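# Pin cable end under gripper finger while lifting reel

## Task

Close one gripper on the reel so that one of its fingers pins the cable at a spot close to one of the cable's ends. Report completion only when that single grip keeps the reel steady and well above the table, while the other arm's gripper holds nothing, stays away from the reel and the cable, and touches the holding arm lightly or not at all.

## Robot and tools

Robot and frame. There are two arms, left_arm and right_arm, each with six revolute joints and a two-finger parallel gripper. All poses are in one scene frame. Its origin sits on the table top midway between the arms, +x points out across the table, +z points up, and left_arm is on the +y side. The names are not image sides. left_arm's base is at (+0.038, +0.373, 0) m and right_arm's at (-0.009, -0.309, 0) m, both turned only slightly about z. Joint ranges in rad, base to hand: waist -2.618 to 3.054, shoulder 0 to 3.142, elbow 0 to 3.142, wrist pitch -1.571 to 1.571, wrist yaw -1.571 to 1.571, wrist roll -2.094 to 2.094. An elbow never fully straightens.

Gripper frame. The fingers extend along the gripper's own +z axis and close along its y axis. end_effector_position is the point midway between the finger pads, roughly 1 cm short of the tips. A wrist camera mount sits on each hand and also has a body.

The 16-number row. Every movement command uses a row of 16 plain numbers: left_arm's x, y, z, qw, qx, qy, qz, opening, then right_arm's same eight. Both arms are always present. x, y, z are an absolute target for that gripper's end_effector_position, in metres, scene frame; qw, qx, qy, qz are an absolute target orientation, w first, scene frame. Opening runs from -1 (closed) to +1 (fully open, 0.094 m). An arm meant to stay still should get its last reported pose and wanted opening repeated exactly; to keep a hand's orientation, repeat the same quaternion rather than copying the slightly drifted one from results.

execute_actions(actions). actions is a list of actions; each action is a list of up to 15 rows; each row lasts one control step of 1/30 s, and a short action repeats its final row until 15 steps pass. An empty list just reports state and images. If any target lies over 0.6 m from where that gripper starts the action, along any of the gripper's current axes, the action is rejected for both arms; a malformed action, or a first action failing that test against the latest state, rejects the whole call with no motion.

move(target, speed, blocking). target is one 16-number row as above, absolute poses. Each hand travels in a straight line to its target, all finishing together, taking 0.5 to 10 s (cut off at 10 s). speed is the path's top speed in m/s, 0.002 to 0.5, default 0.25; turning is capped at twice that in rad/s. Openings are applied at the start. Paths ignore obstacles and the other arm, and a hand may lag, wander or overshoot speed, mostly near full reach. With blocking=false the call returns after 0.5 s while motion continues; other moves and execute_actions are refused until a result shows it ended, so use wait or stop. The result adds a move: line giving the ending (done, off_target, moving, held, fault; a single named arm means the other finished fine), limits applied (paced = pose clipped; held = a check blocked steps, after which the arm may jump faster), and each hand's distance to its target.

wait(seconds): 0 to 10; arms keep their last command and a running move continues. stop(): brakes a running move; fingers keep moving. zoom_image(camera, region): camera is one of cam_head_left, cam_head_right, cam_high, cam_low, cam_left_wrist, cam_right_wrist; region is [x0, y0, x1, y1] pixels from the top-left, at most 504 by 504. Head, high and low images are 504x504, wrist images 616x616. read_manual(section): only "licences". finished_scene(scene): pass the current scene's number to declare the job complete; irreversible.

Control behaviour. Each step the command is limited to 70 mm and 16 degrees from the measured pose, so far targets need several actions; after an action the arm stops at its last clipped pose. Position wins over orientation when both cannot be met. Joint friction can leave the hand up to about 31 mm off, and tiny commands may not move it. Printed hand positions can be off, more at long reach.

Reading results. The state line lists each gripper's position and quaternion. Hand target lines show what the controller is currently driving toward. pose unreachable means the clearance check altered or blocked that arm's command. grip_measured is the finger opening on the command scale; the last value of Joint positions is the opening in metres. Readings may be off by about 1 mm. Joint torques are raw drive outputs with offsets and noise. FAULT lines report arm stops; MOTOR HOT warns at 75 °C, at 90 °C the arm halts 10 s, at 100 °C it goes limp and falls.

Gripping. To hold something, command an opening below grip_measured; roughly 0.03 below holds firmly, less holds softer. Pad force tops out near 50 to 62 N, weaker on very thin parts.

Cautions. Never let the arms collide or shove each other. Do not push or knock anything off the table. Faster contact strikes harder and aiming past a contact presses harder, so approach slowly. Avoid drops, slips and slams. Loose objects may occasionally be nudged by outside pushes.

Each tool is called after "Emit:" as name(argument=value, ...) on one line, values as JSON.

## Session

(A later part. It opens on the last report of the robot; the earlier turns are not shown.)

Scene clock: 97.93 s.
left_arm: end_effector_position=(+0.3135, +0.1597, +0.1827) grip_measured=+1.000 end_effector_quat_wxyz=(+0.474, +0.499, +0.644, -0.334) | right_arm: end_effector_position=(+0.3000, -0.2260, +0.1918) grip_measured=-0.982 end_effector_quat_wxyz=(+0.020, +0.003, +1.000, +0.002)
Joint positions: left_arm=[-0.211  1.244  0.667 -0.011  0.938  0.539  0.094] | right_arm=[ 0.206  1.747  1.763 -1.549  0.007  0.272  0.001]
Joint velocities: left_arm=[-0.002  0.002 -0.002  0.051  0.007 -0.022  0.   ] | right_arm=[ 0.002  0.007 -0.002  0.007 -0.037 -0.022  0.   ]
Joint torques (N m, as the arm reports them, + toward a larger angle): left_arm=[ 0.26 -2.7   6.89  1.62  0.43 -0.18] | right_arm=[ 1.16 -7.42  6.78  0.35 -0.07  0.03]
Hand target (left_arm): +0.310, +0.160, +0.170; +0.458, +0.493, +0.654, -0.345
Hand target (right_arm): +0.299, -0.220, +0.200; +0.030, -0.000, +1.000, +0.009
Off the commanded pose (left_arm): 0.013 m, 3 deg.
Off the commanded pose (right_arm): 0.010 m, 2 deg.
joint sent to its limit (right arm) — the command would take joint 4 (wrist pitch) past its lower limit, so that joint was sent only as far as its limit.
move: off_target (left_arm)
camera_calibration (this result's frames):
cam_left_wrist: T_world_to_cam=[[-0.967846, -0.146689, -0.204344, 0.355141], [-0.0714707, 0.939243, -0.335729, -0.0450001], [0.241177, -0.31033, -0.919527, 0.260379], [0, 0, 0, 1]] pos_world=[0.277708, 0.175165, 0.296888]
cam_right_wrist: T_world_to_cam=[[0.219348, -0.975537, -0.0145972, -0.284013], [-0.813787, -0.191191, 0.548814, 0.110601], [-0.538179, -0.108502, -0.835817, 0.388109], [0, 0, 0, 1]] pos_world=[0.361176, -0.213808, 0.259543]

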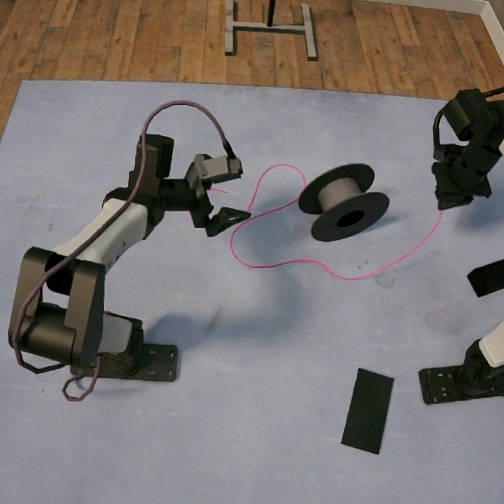

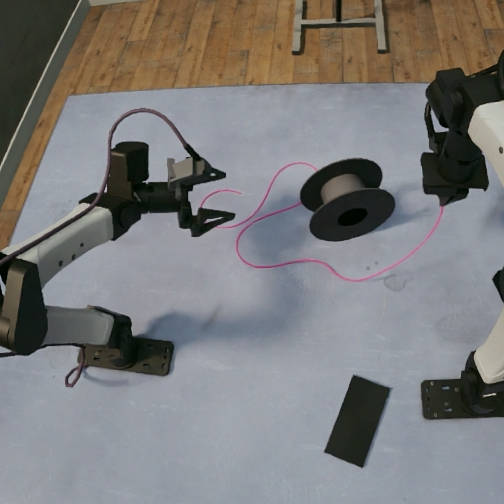

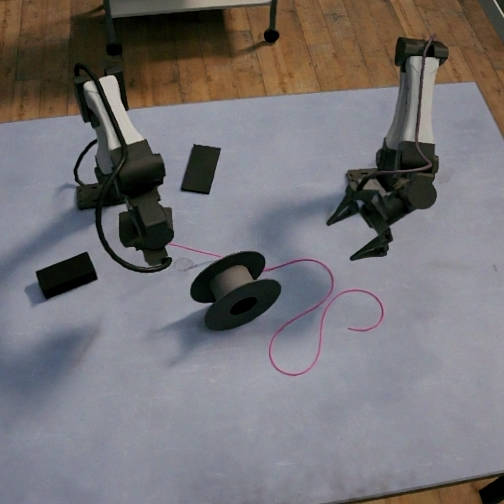

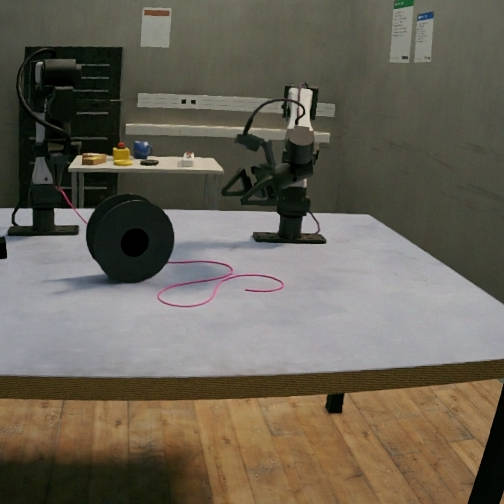

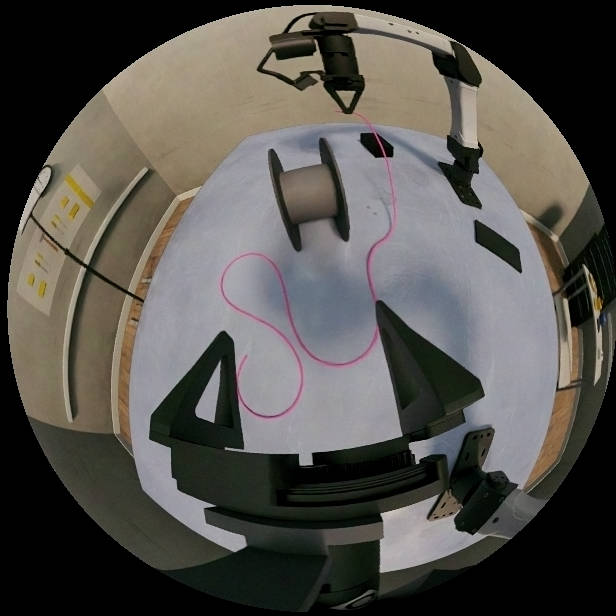

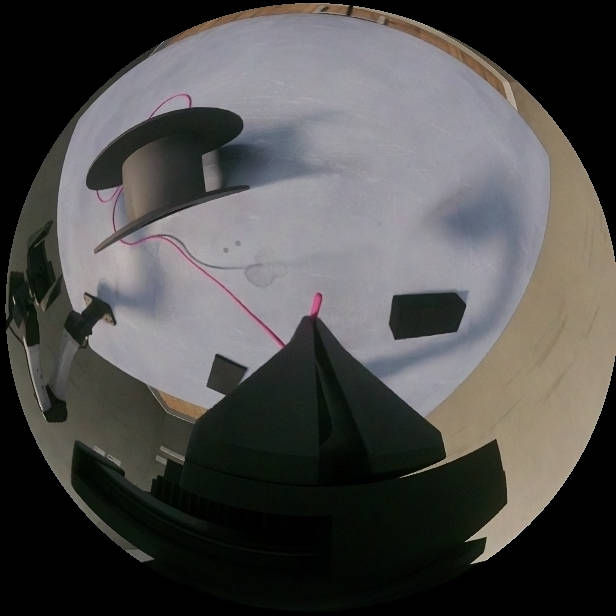

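Emit:
move(target=[0.30,0.10,0.11,0.565,0.426,0.565,-0.426,1,0.305,-0.045,0.19,0.23,-0.738,0.556,0.306,-1], speed=0.15)

Scene clock: 120.10 s.
left_arm: end_effector_position=(+0.3024, +0.0995, +0.1183) grip_measured=+1.000 end_effector_quat_wxyz=(+0.573, +0.436, +0.554, -0.418) | right_arm: end_effector_position=(+0.3039, -0.0506, +0.1828) grip_measured=-0.982 end_effector_quat_wxyz=(-0.226, +0.732, -0.567, -0.302)
Joint positions: left_arm=[-0.422  1.918  0.344  1.583  0.836  0.03   0.094] | right_arm=[ 0.332  1.929  1.763 -1.287 -0.766 -1.384  0.001]
Joint velocities: left_arm=[-0.002 -0.012 -0.002 -0.022 -0.051  0.066  0.   ] | right_arm=[ 0.007 -0.007 -0.002 -0.037 -0.022 -0.022  0.   ]
Joint torques (N m, as the arm reports them, + toward a larger angle): left_arm=[-0.41 -5.2   2.28  1.83 -0.15 -0.19] | right_arm=[ 1.08 -7.89  7.65  0.46 -0.55 -0.1 ]
Hand target (left_arm): +0.298, +0.100, +0.107; +0.559, +0.430, +0.569, -0.422
Hand target (right_arm): +0.303, -0.044, +0.188; -0.231, +0.737, -0.556, -0.306
Off the commanded pose (left_arm): 0.009 m, 2 deg.
Off the commanded pose (right_arm): 0.009 m, 2 deg.
joint sent to its limit (left arm) — the command would take joint 4 (wrist pitch) past its upper limit, so that joint was sent only as far as its limit.
move: done
camera_calibration (this result's frames):
cam_left_wrist: T_world_to_cam=[[-0.952336, -0.197755, -0.23227, 0.326165], [-0.00965088, 0.780563, -0.625002, 0.0204634], [0.304899, -0.592971, -0.745267, 0.17334], [0, 0, 0, 1]] pos_world=[0.257965, 0.151313, 0.217733]
cam_right_wrist: T_world_to_cam=[[0.898873, 0.418196, 0.130921, -0.276466], [0.434285, -0.890031, -0.138713, -0.136756], [0.0585142, 0.181543, -0.981641, 0.261722], [0, 0, 0, 1]] pos_world=[0.292584, -0.0536135, 0.274142]

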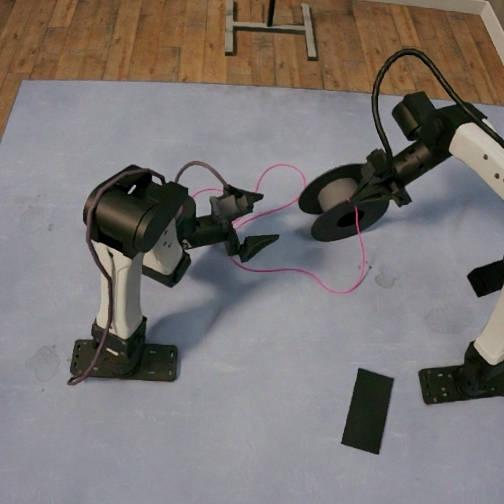

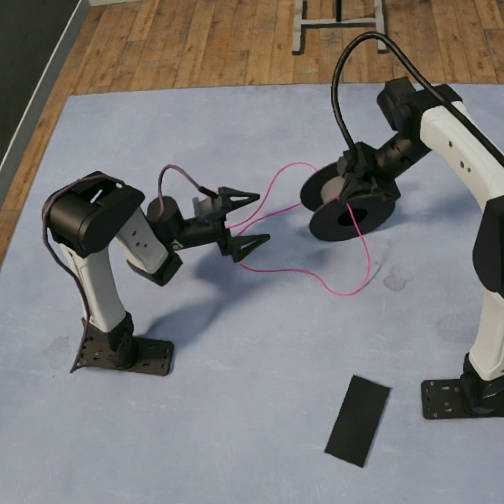

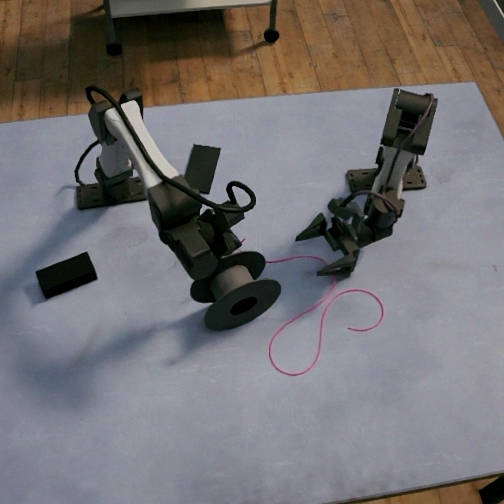

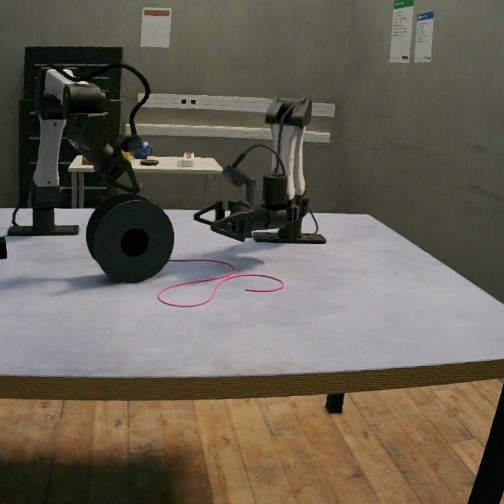

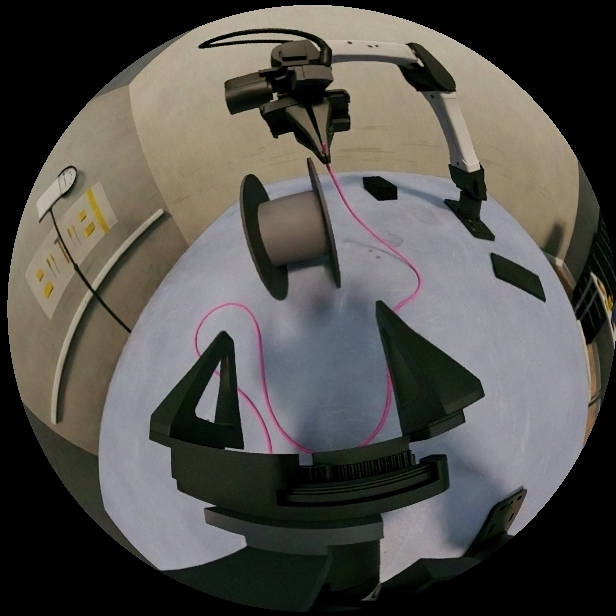

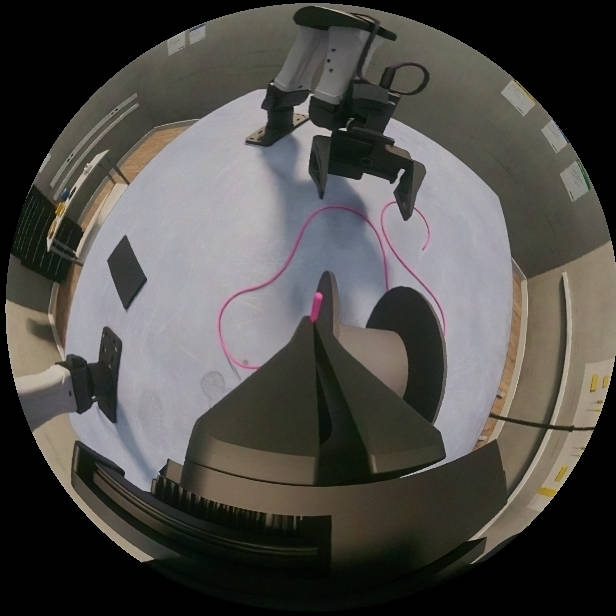

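Emit:
move(target=[0.30,0.10,0.11,0.565,0.426,0.565,-0.426,1,0.31,0.005,0.195,0.301,-0.692,0.521,0.4,-1], speed=0.1)

Scene clock: 130.40 s.
left_arm: end_effector_position=(+0.3026, +0.0995, +0.1184) grip_measured=+1.000 end_effector_quat_wxyz=(+0.571, +0.433, +0.556, -0.420) | right_arm: end_effector_position=(+0.3130, +0.0001, +0.2003) grip_measured=-0.982 end_effector_quat_wxyz=(-0.305, +0.693, -0.524, -0.390)
Joint positions: left_arm=[-0.422  1.918  0.344  1.584  0.835  0.021  0.094] | right_arm=[ 0.372  1.972  1.741 -1.057 -1.012 -1.257  0.001]
Joint velocities: left_arm=[ 0.007 -0.017 -0.002 -0.022 -0.037  0.022  0.   ] | right_arm=[-0.002 -0.002 -0.007  0.007 -0.007  0.007 -0.001]
Joint torques (N m, as the arm reports them, + toward a larger angle): left_arm=[-0.09 -5.65  2.9   1.8  -0.09 -0.2 ] | right_arm=[ 1.1  -8.51  4.61  0.92 -0.66  0.  ]
Hand target (left_arm): +0.300, +0.100, +0.110; +0.561, +0.428, +0.568, -0.424
Hand target (right_arm): +0.309, +0.005, +0.195; -0.301, +0.691, -0.521, -0.400
Off the commanded pose (left_arm): 0.009 m, 2 deg.
Off the commanded pose (right_arm): 0.008 m, 1 deg.
joint sent to its limit (left arm) — the command would take joint 4 (wrist pitch) past its upper limit, so that joint was sent only as far as its limit.
move: done
camera_calibration (this result's frames):
cam_left_wrist: T_world_to_cam=[[-0.954051, -0.199072, -0.223958, 0.32599], [-0.0152922, 0.778786, -0.627104, 0.0226597], [0.299253, -0.594864, -0.746045, 0.175421], [0, 0, 0, 1]] pos_world=[0.258863, 0.1516, 0.21809]
cam_right_wrist: T_world_to_cam=[[0.901756, 0.384391, 0.197684, -0.322455], [0.431982, -0.817392, -0.381132, -0.0438452], [0.0150813, 0.429084, -0.903139, 0.267012], [0, 0, 0, 1]] pos_world=[0.30569, -0.0264603, 0.288182]

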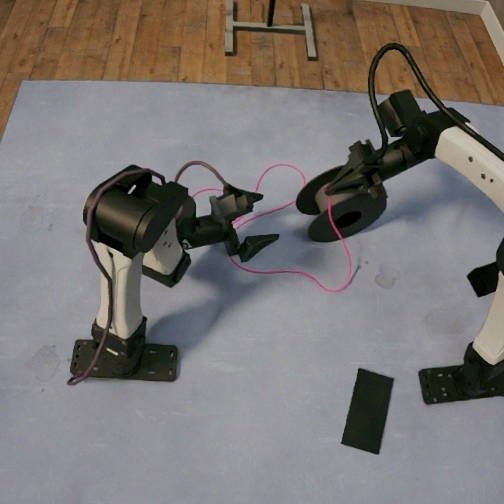

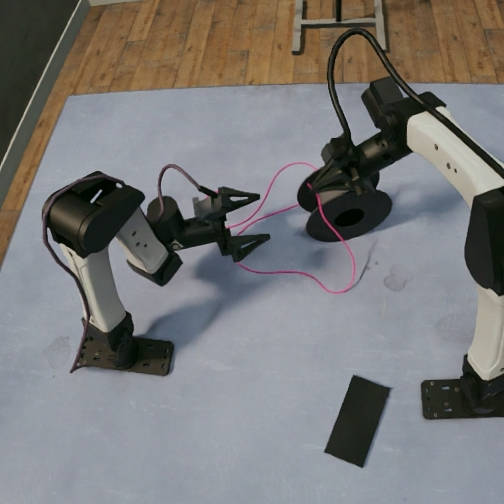

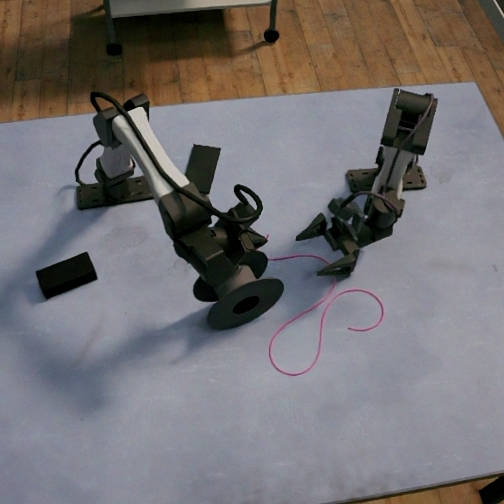

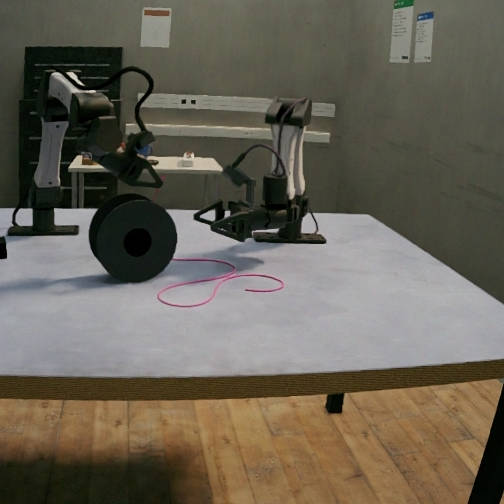

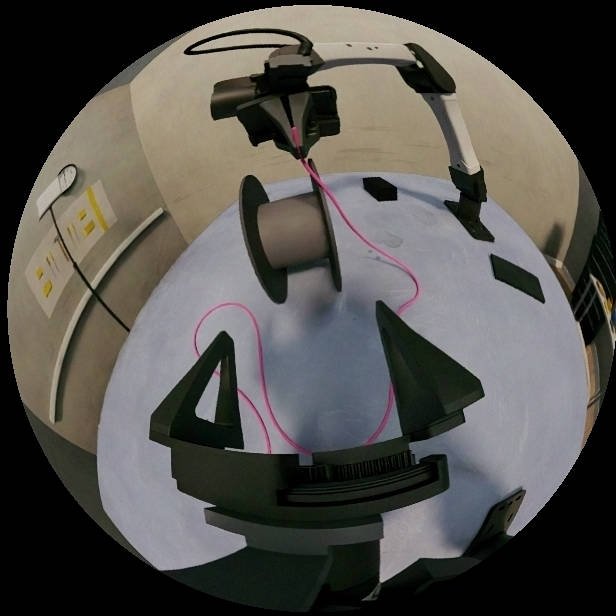

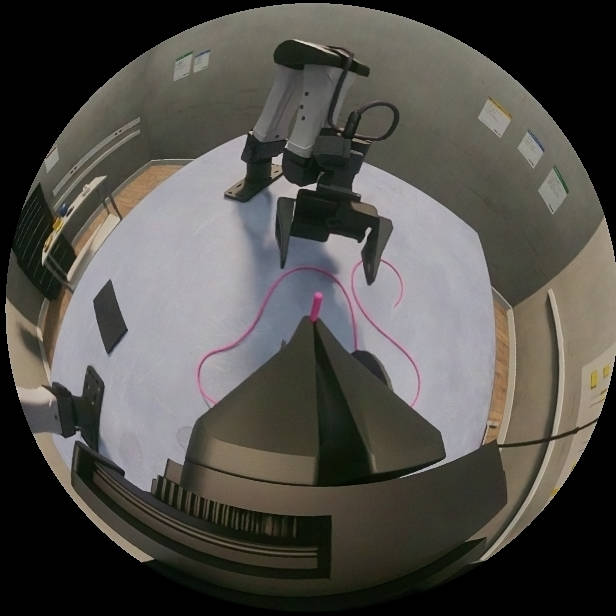

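Emit:
move(target=[0.272,0.01,0.118,0.565,0.426,0.565,-0.426,1,0.313,0.0,0.2,0.301,-0.692,0.521,0.4,-1], speed=0.07)

Scene clock: 145.00 s.
left_arm: end_effector_position=(+0.2674, +0.0135, +0.1265) grip_measured=+1.000 end_effector_quat_wxyz=(+0.573, +0.426, +0.553, -0.430) | right_arm: end_effector_position=(+0.3095, -0.0010, +0.1946) grip_measured=-0.982 end_effector_quat_wxyz=(-0.294, +0.692, -0.526, -0.398)
Joint positions: left_arm=[-0.775  1.938  0.441  1.524  0.485 -0.     0.094] | right_arm=[ 0.372  1.985  1.741 -1.086 -1.017 -1.275  0.001]
Joint velocities: left_arm=[-0.007  0.002 -0.002 -0.051 -0.007 -0.022  0.   ] | right_arm=[ 0.002 -0.002 -0.012 -0.081  0.051 -0.051  0.   ]
Joint torques (N m, as the arm reports them, + toward a larger angle): left_arm=[-0.31 -6.12  5.94  1.81 -0.14 -0.19] | right_arm=[-0.27 -8.56  7.47  0.65 -0.65 -0.07]
Hand target (left_arm): +0.270, +0.009, +0.119; +0.564, +0.423, +0.565, -0.429
Hand target (right_arm): +0.313, -0.000, +0.200; -0.301, +0.692, -0.521, -0.399
Off the commanded pose (left_arm): 0.010 m, 2 deg.
Off the commanded pose (right_arm): 0.007 m, 1 deg.
move: done
camera_calibration (this result's frames):
cam_left_wrist: T_world_to_cam=[[-0.956907, -0.200142, -0.21041, 0.276224], [-0.0184798, 0.765065, -0.643688, 0.097266], [0.289806, -0.612061, -0.735794, 0.142207], [0, 0, 0, 1]] pos_world=[0.224905, 0.0679088, 0.225364]
cam_right_wrist: T_world_to_cam=[[0.90228, 0.395477, 0.171724, -0.312812], [0.430982, -0.816133, -0.384944, -0.0443517], [-0.0120865, 0.421337, -0.906824, 0.271461], [0, 0, 0, 1]] pos_world=[0.30464, -0.0268636, 0.282812]

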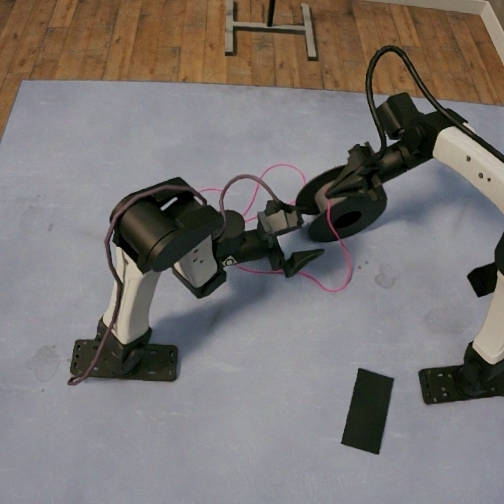

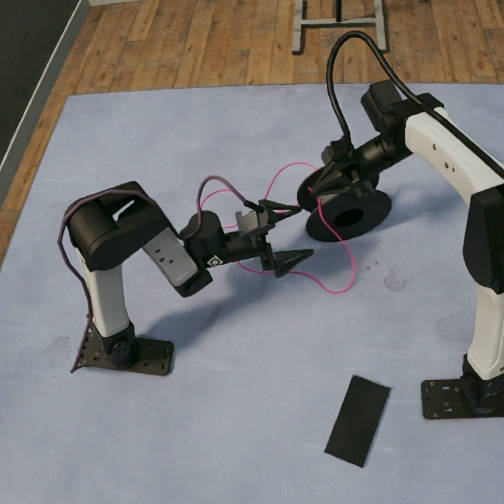

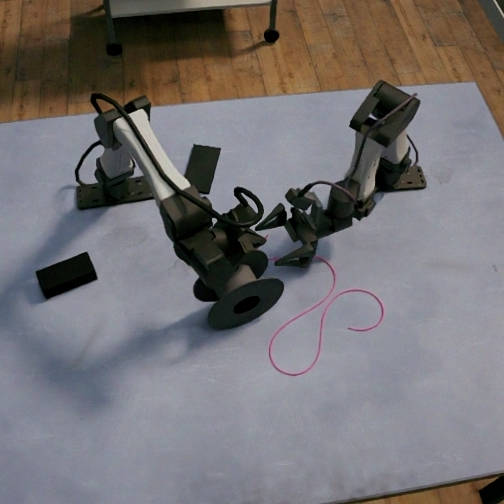

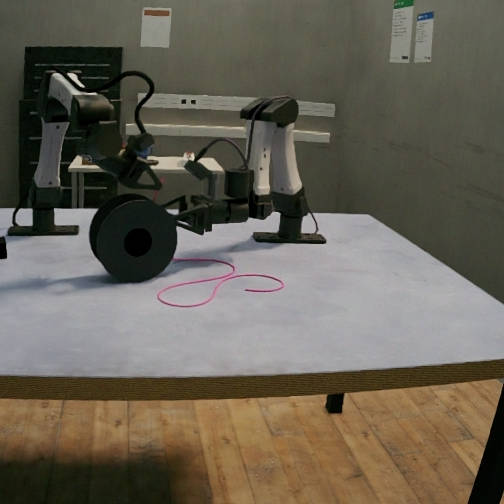

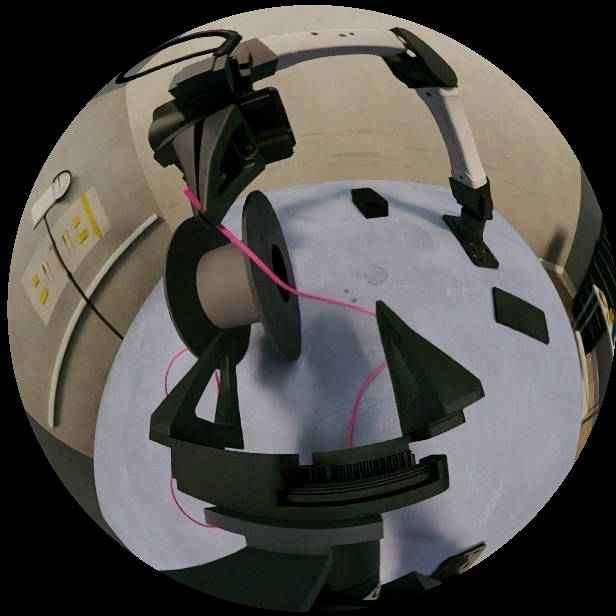

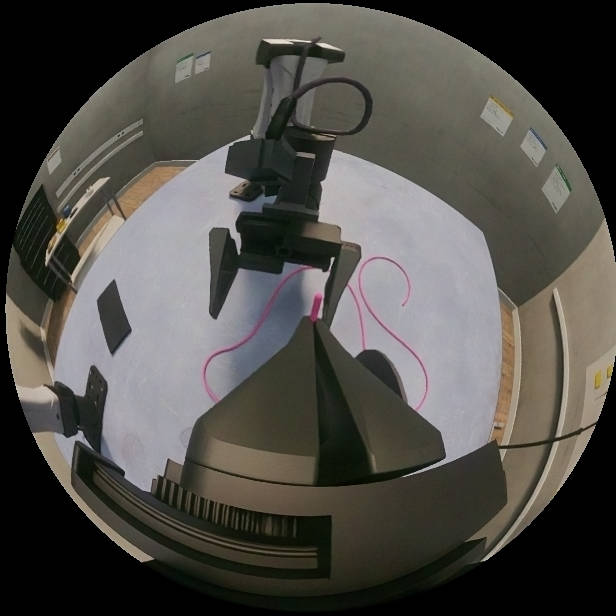

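Emit:
move(target=[0.293,-0.04,0.118,0.565,0.426,0.565,-0.426,1,0.313,0.0,0.2,0.301,-0.692,0.521,0.4,-1], speed=0.04)

Emit:
zoom_image(camera="cam_head_left", region=[260,140,420,300])

Scene clock: 152.47 s.
left_arm: end_effector_position=(+0.2913, -0.0351, +0.1271) grip_measured=+1.000 end_effector_quat_wxyz=(+0.573, +0.425, +0.555, -0.429) | right_arm: end_effector_position=(+0.3094, -0.0010, +0.1946) grip_measured=-0.982 end_effector_quat_wxyz=(-0.294, +0.692, -0.526, -0.398)
Joint positions: left_arm=[-0.827  2.033  0.659  1.4    0.429 -0.     0.094] | right_arm=[ 0.372  1.985  1.741 -1.086 -1.017 -1.276  0.001]
Joint velocities: left_arm=[-0.002  0.012  0.007 -0.095  0.007  0.081  0.   ] | right_arm=[-0.002  0.002 -0.007 -0.007 -0.007  0.051 -0.001]
Joint torques (N m, as the arm reports them, + toward a larger angle): left_arm=[-0.33 -7.9   6.71  1.83 -0.19 -0.1 ] | right_arm=[-0.24 -8.57  7.48  0.64 -0.65 -0.1 ]
Hand target (left_arm): +0.292, -0.040, +0.118; +0.565, +0.425, +0.565, -0.426
Hand target (right_arm): +0.313, -0.000, +0.200; -0.301, +0.692, -0.521, -0.400
Off the commanded pose (left_arm): 0.010 m, 1 deg.
Off the commanded pose (right_arm): 0.007 m, 1 deg.
move: done
camera_calibration (this result's frames):
cam_left_wrist: T_world_to_cam=[[-0.956671, -0.203933, -0.207826, 0.288914], [-0.0235464, 0.765607, -0.642878, 0.136642], [0.290217, -0.610129, -0.737236, 0.106171], [0, 0, 0, 1]] pos_world=[0.248801, 0.0190827, 0.226161]
cam_right_wrist: T_world_to_cam=[[0.902199, 0.395689, 0.171662, -0.312708], [0.431143, -0.815906, -0.385244, -0.0442924], [-0.0123763, 0.421578, -0.906708, 0.271563], [0, 0, 0, 1]] pos_world=[0.304582, -0.0268884, 0.282845]

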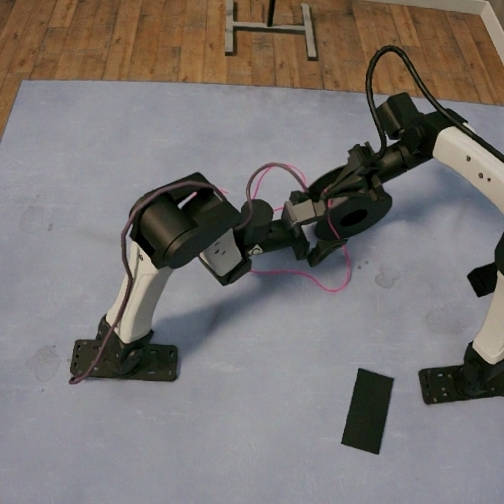

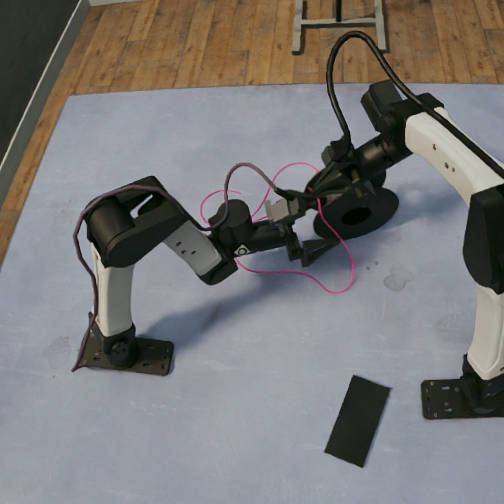

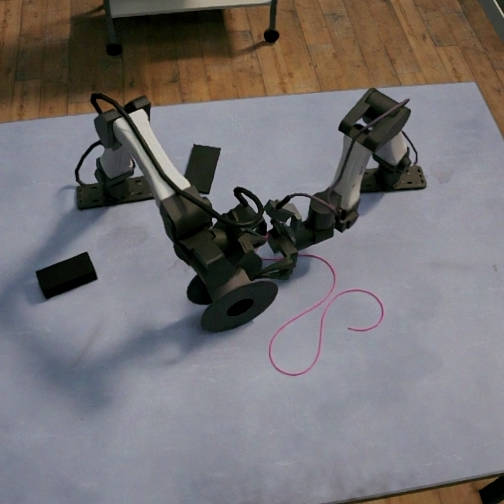

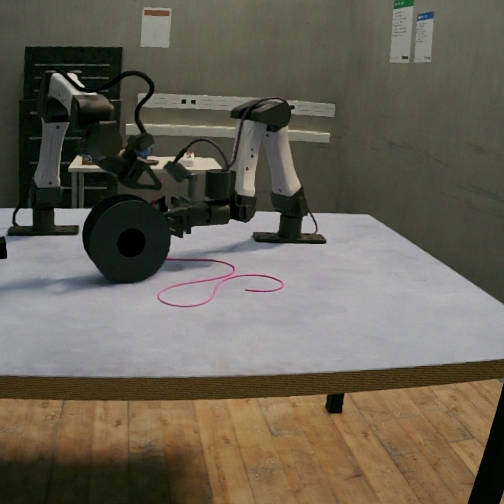

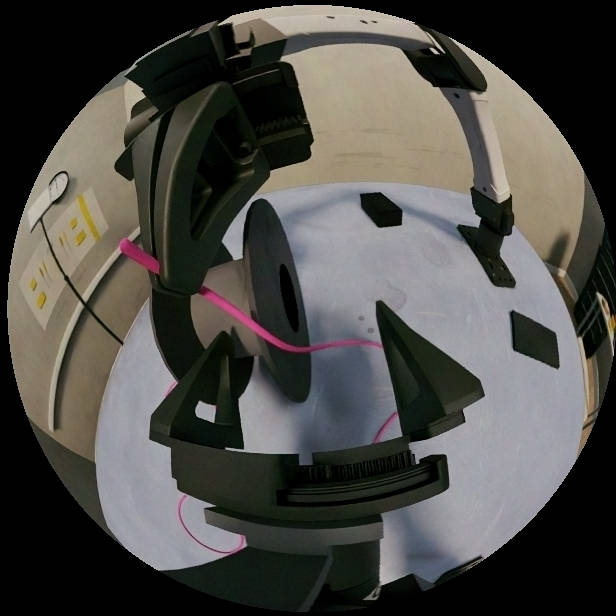

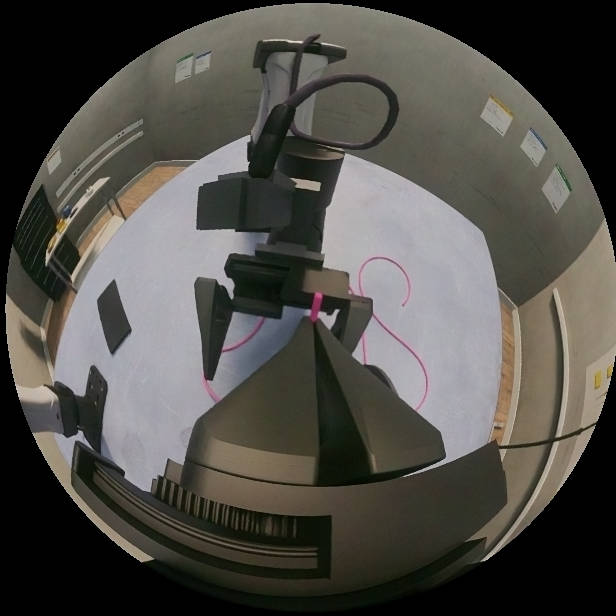

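Region (260, 140, 420, 300) of cam_head_left's 504x504 image, scaled by 3.150, with more detail than that image has.

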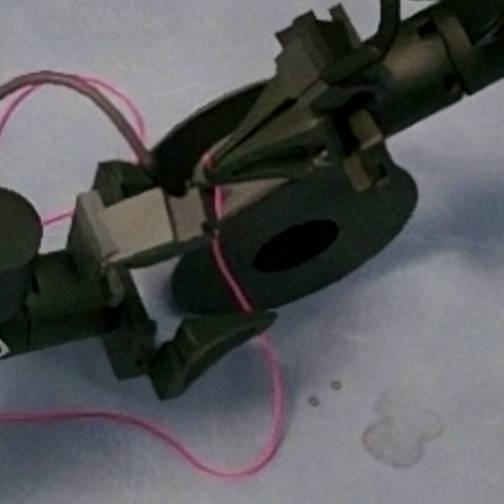

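Emit:
move(target=[0.305,-0.046,0.122,0.565,0.426,0.565,-0.426,-0.5,0.313,0.0,0.2,0.301,-0.692,0.521,0.4,-1], speed=0.03)

Emit:
zoom_image(camera="cam_left_wrist", region=[150,200,450,500])

Scene clock: 164.40 s.
left_arm: end_effector_position=(+0.2992, -0.0444, +0.1359) grip_measured=-0.498 end_effector_quat_wxyz=(+0.577, +0.423, +0.551, -0.429) | right_arm: end_effector_position=(+0.3094, -0.0010, +0.1946) grip_measured=-0.982 end_effector_quat_wxyz=(-0.294, +0.692, -0.526, -0.398)
Joint positions: left_arm=[-0.827  2.033  0.714  1.356  0.429 -0.     0.024] | right_arm=[ 0.372  1.985  1.741 -1.086 -1.017 -1.276  0.001]
Joint velocities: left_arm=[-0.002 -0.012 -0.022 -0.095 -0.051 -0.037 -0.001] | right_arm=[-0.012  0.007 -0.017 -0.051  0.007  0.095  0.001]
Joint torques (N m, as the arm reports them, + toward a larger angle): left_arm=[ 0.76 -7.49  7.03  1.79  0.05 -0.09] | right_arm=[-0.27 -8.59  7.49  0.65 -0.65 -0.09]
Hand target (left_arm): +0.305, -0.045, +0.122; +0.565, +0.426, +0.565, -0.426
Hand target (right_arm): +0.313, -0.000, +0.200; -0.301, +0.692, -0.521, -0.400
Off the commanded pose (left_arm): 0.015 m, 2 deg.
Off the commanded pose (right_arm): 0.007 m, 1 deg.
move: off_target (left_arm)
camera_calibration (this result's frames):
cam_left_wrist: T_world_to_cam=[[-0.955035, -0.206135, -0.213111, 0.296608], [-0.0190538, 0.759957, -0.649694, 0.148931], [0.295879, -0.61642, -0.729714, 0.101673], [0, 0, 0, 1]] pos_world=[0.256026, 0.0106331, 0.234162]
cam_right_wrist: T_world_to_cam=[[0.902199, 0.395689, 0.171662, -0.312708], [0.431143, -0.815906, -0.385244, -0.0442924], [-0.0123763, 0.421578, -0.906708, 0.271563], [0, 0, 0, 1]] pos_world=[0.304582, -0.0268884, 0.282845]

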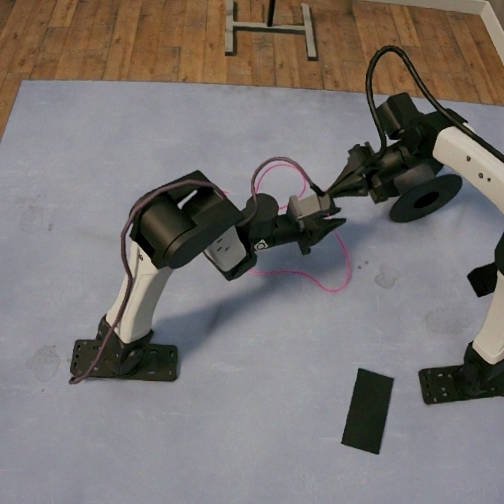

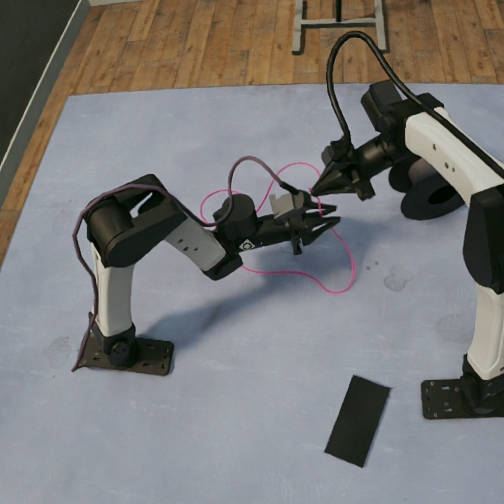

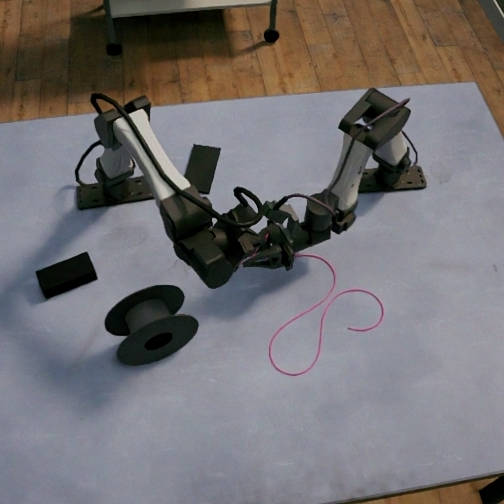

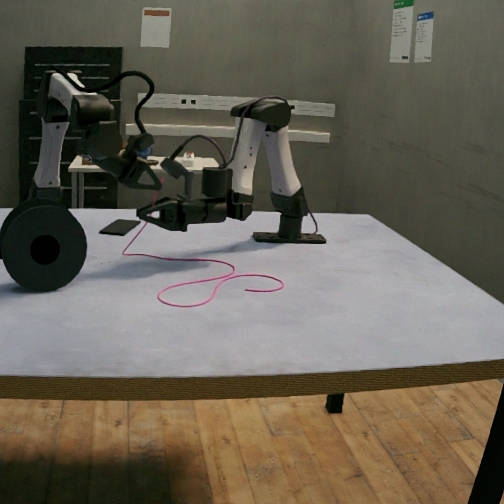

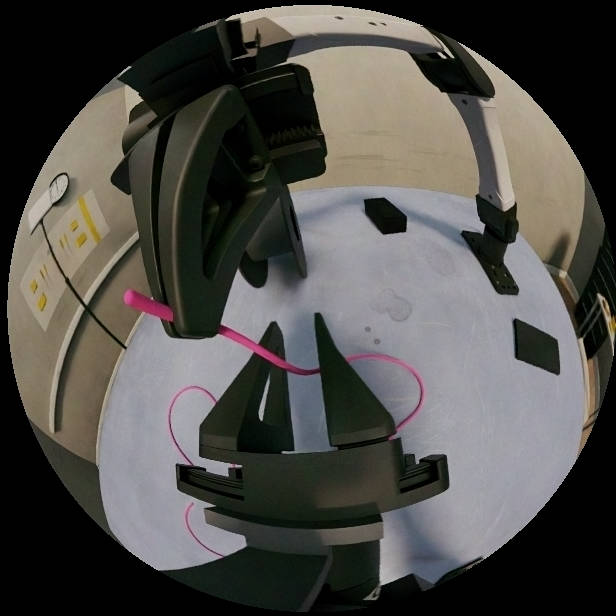

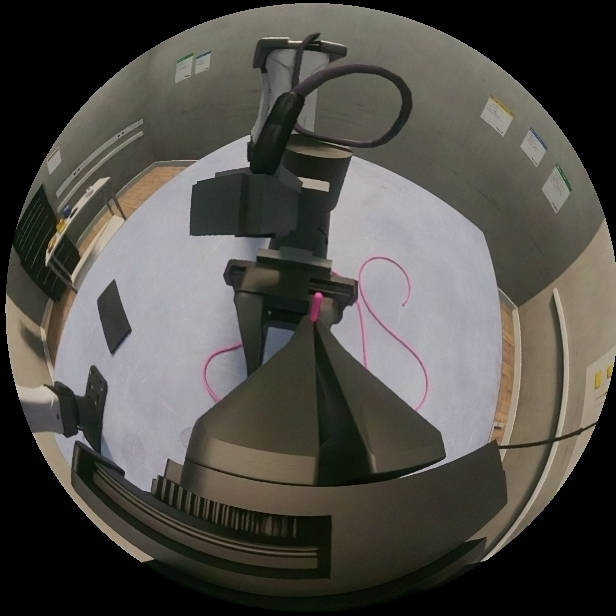

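Region (150, 200, 450, 500) of cam_left_wrist's 616x616 image, scaled by 1.680, with more detail than that image has.

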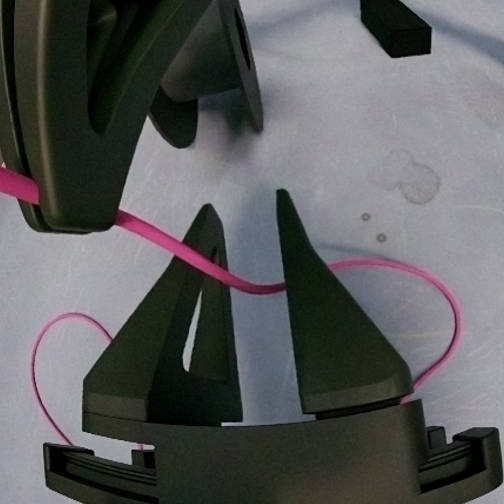

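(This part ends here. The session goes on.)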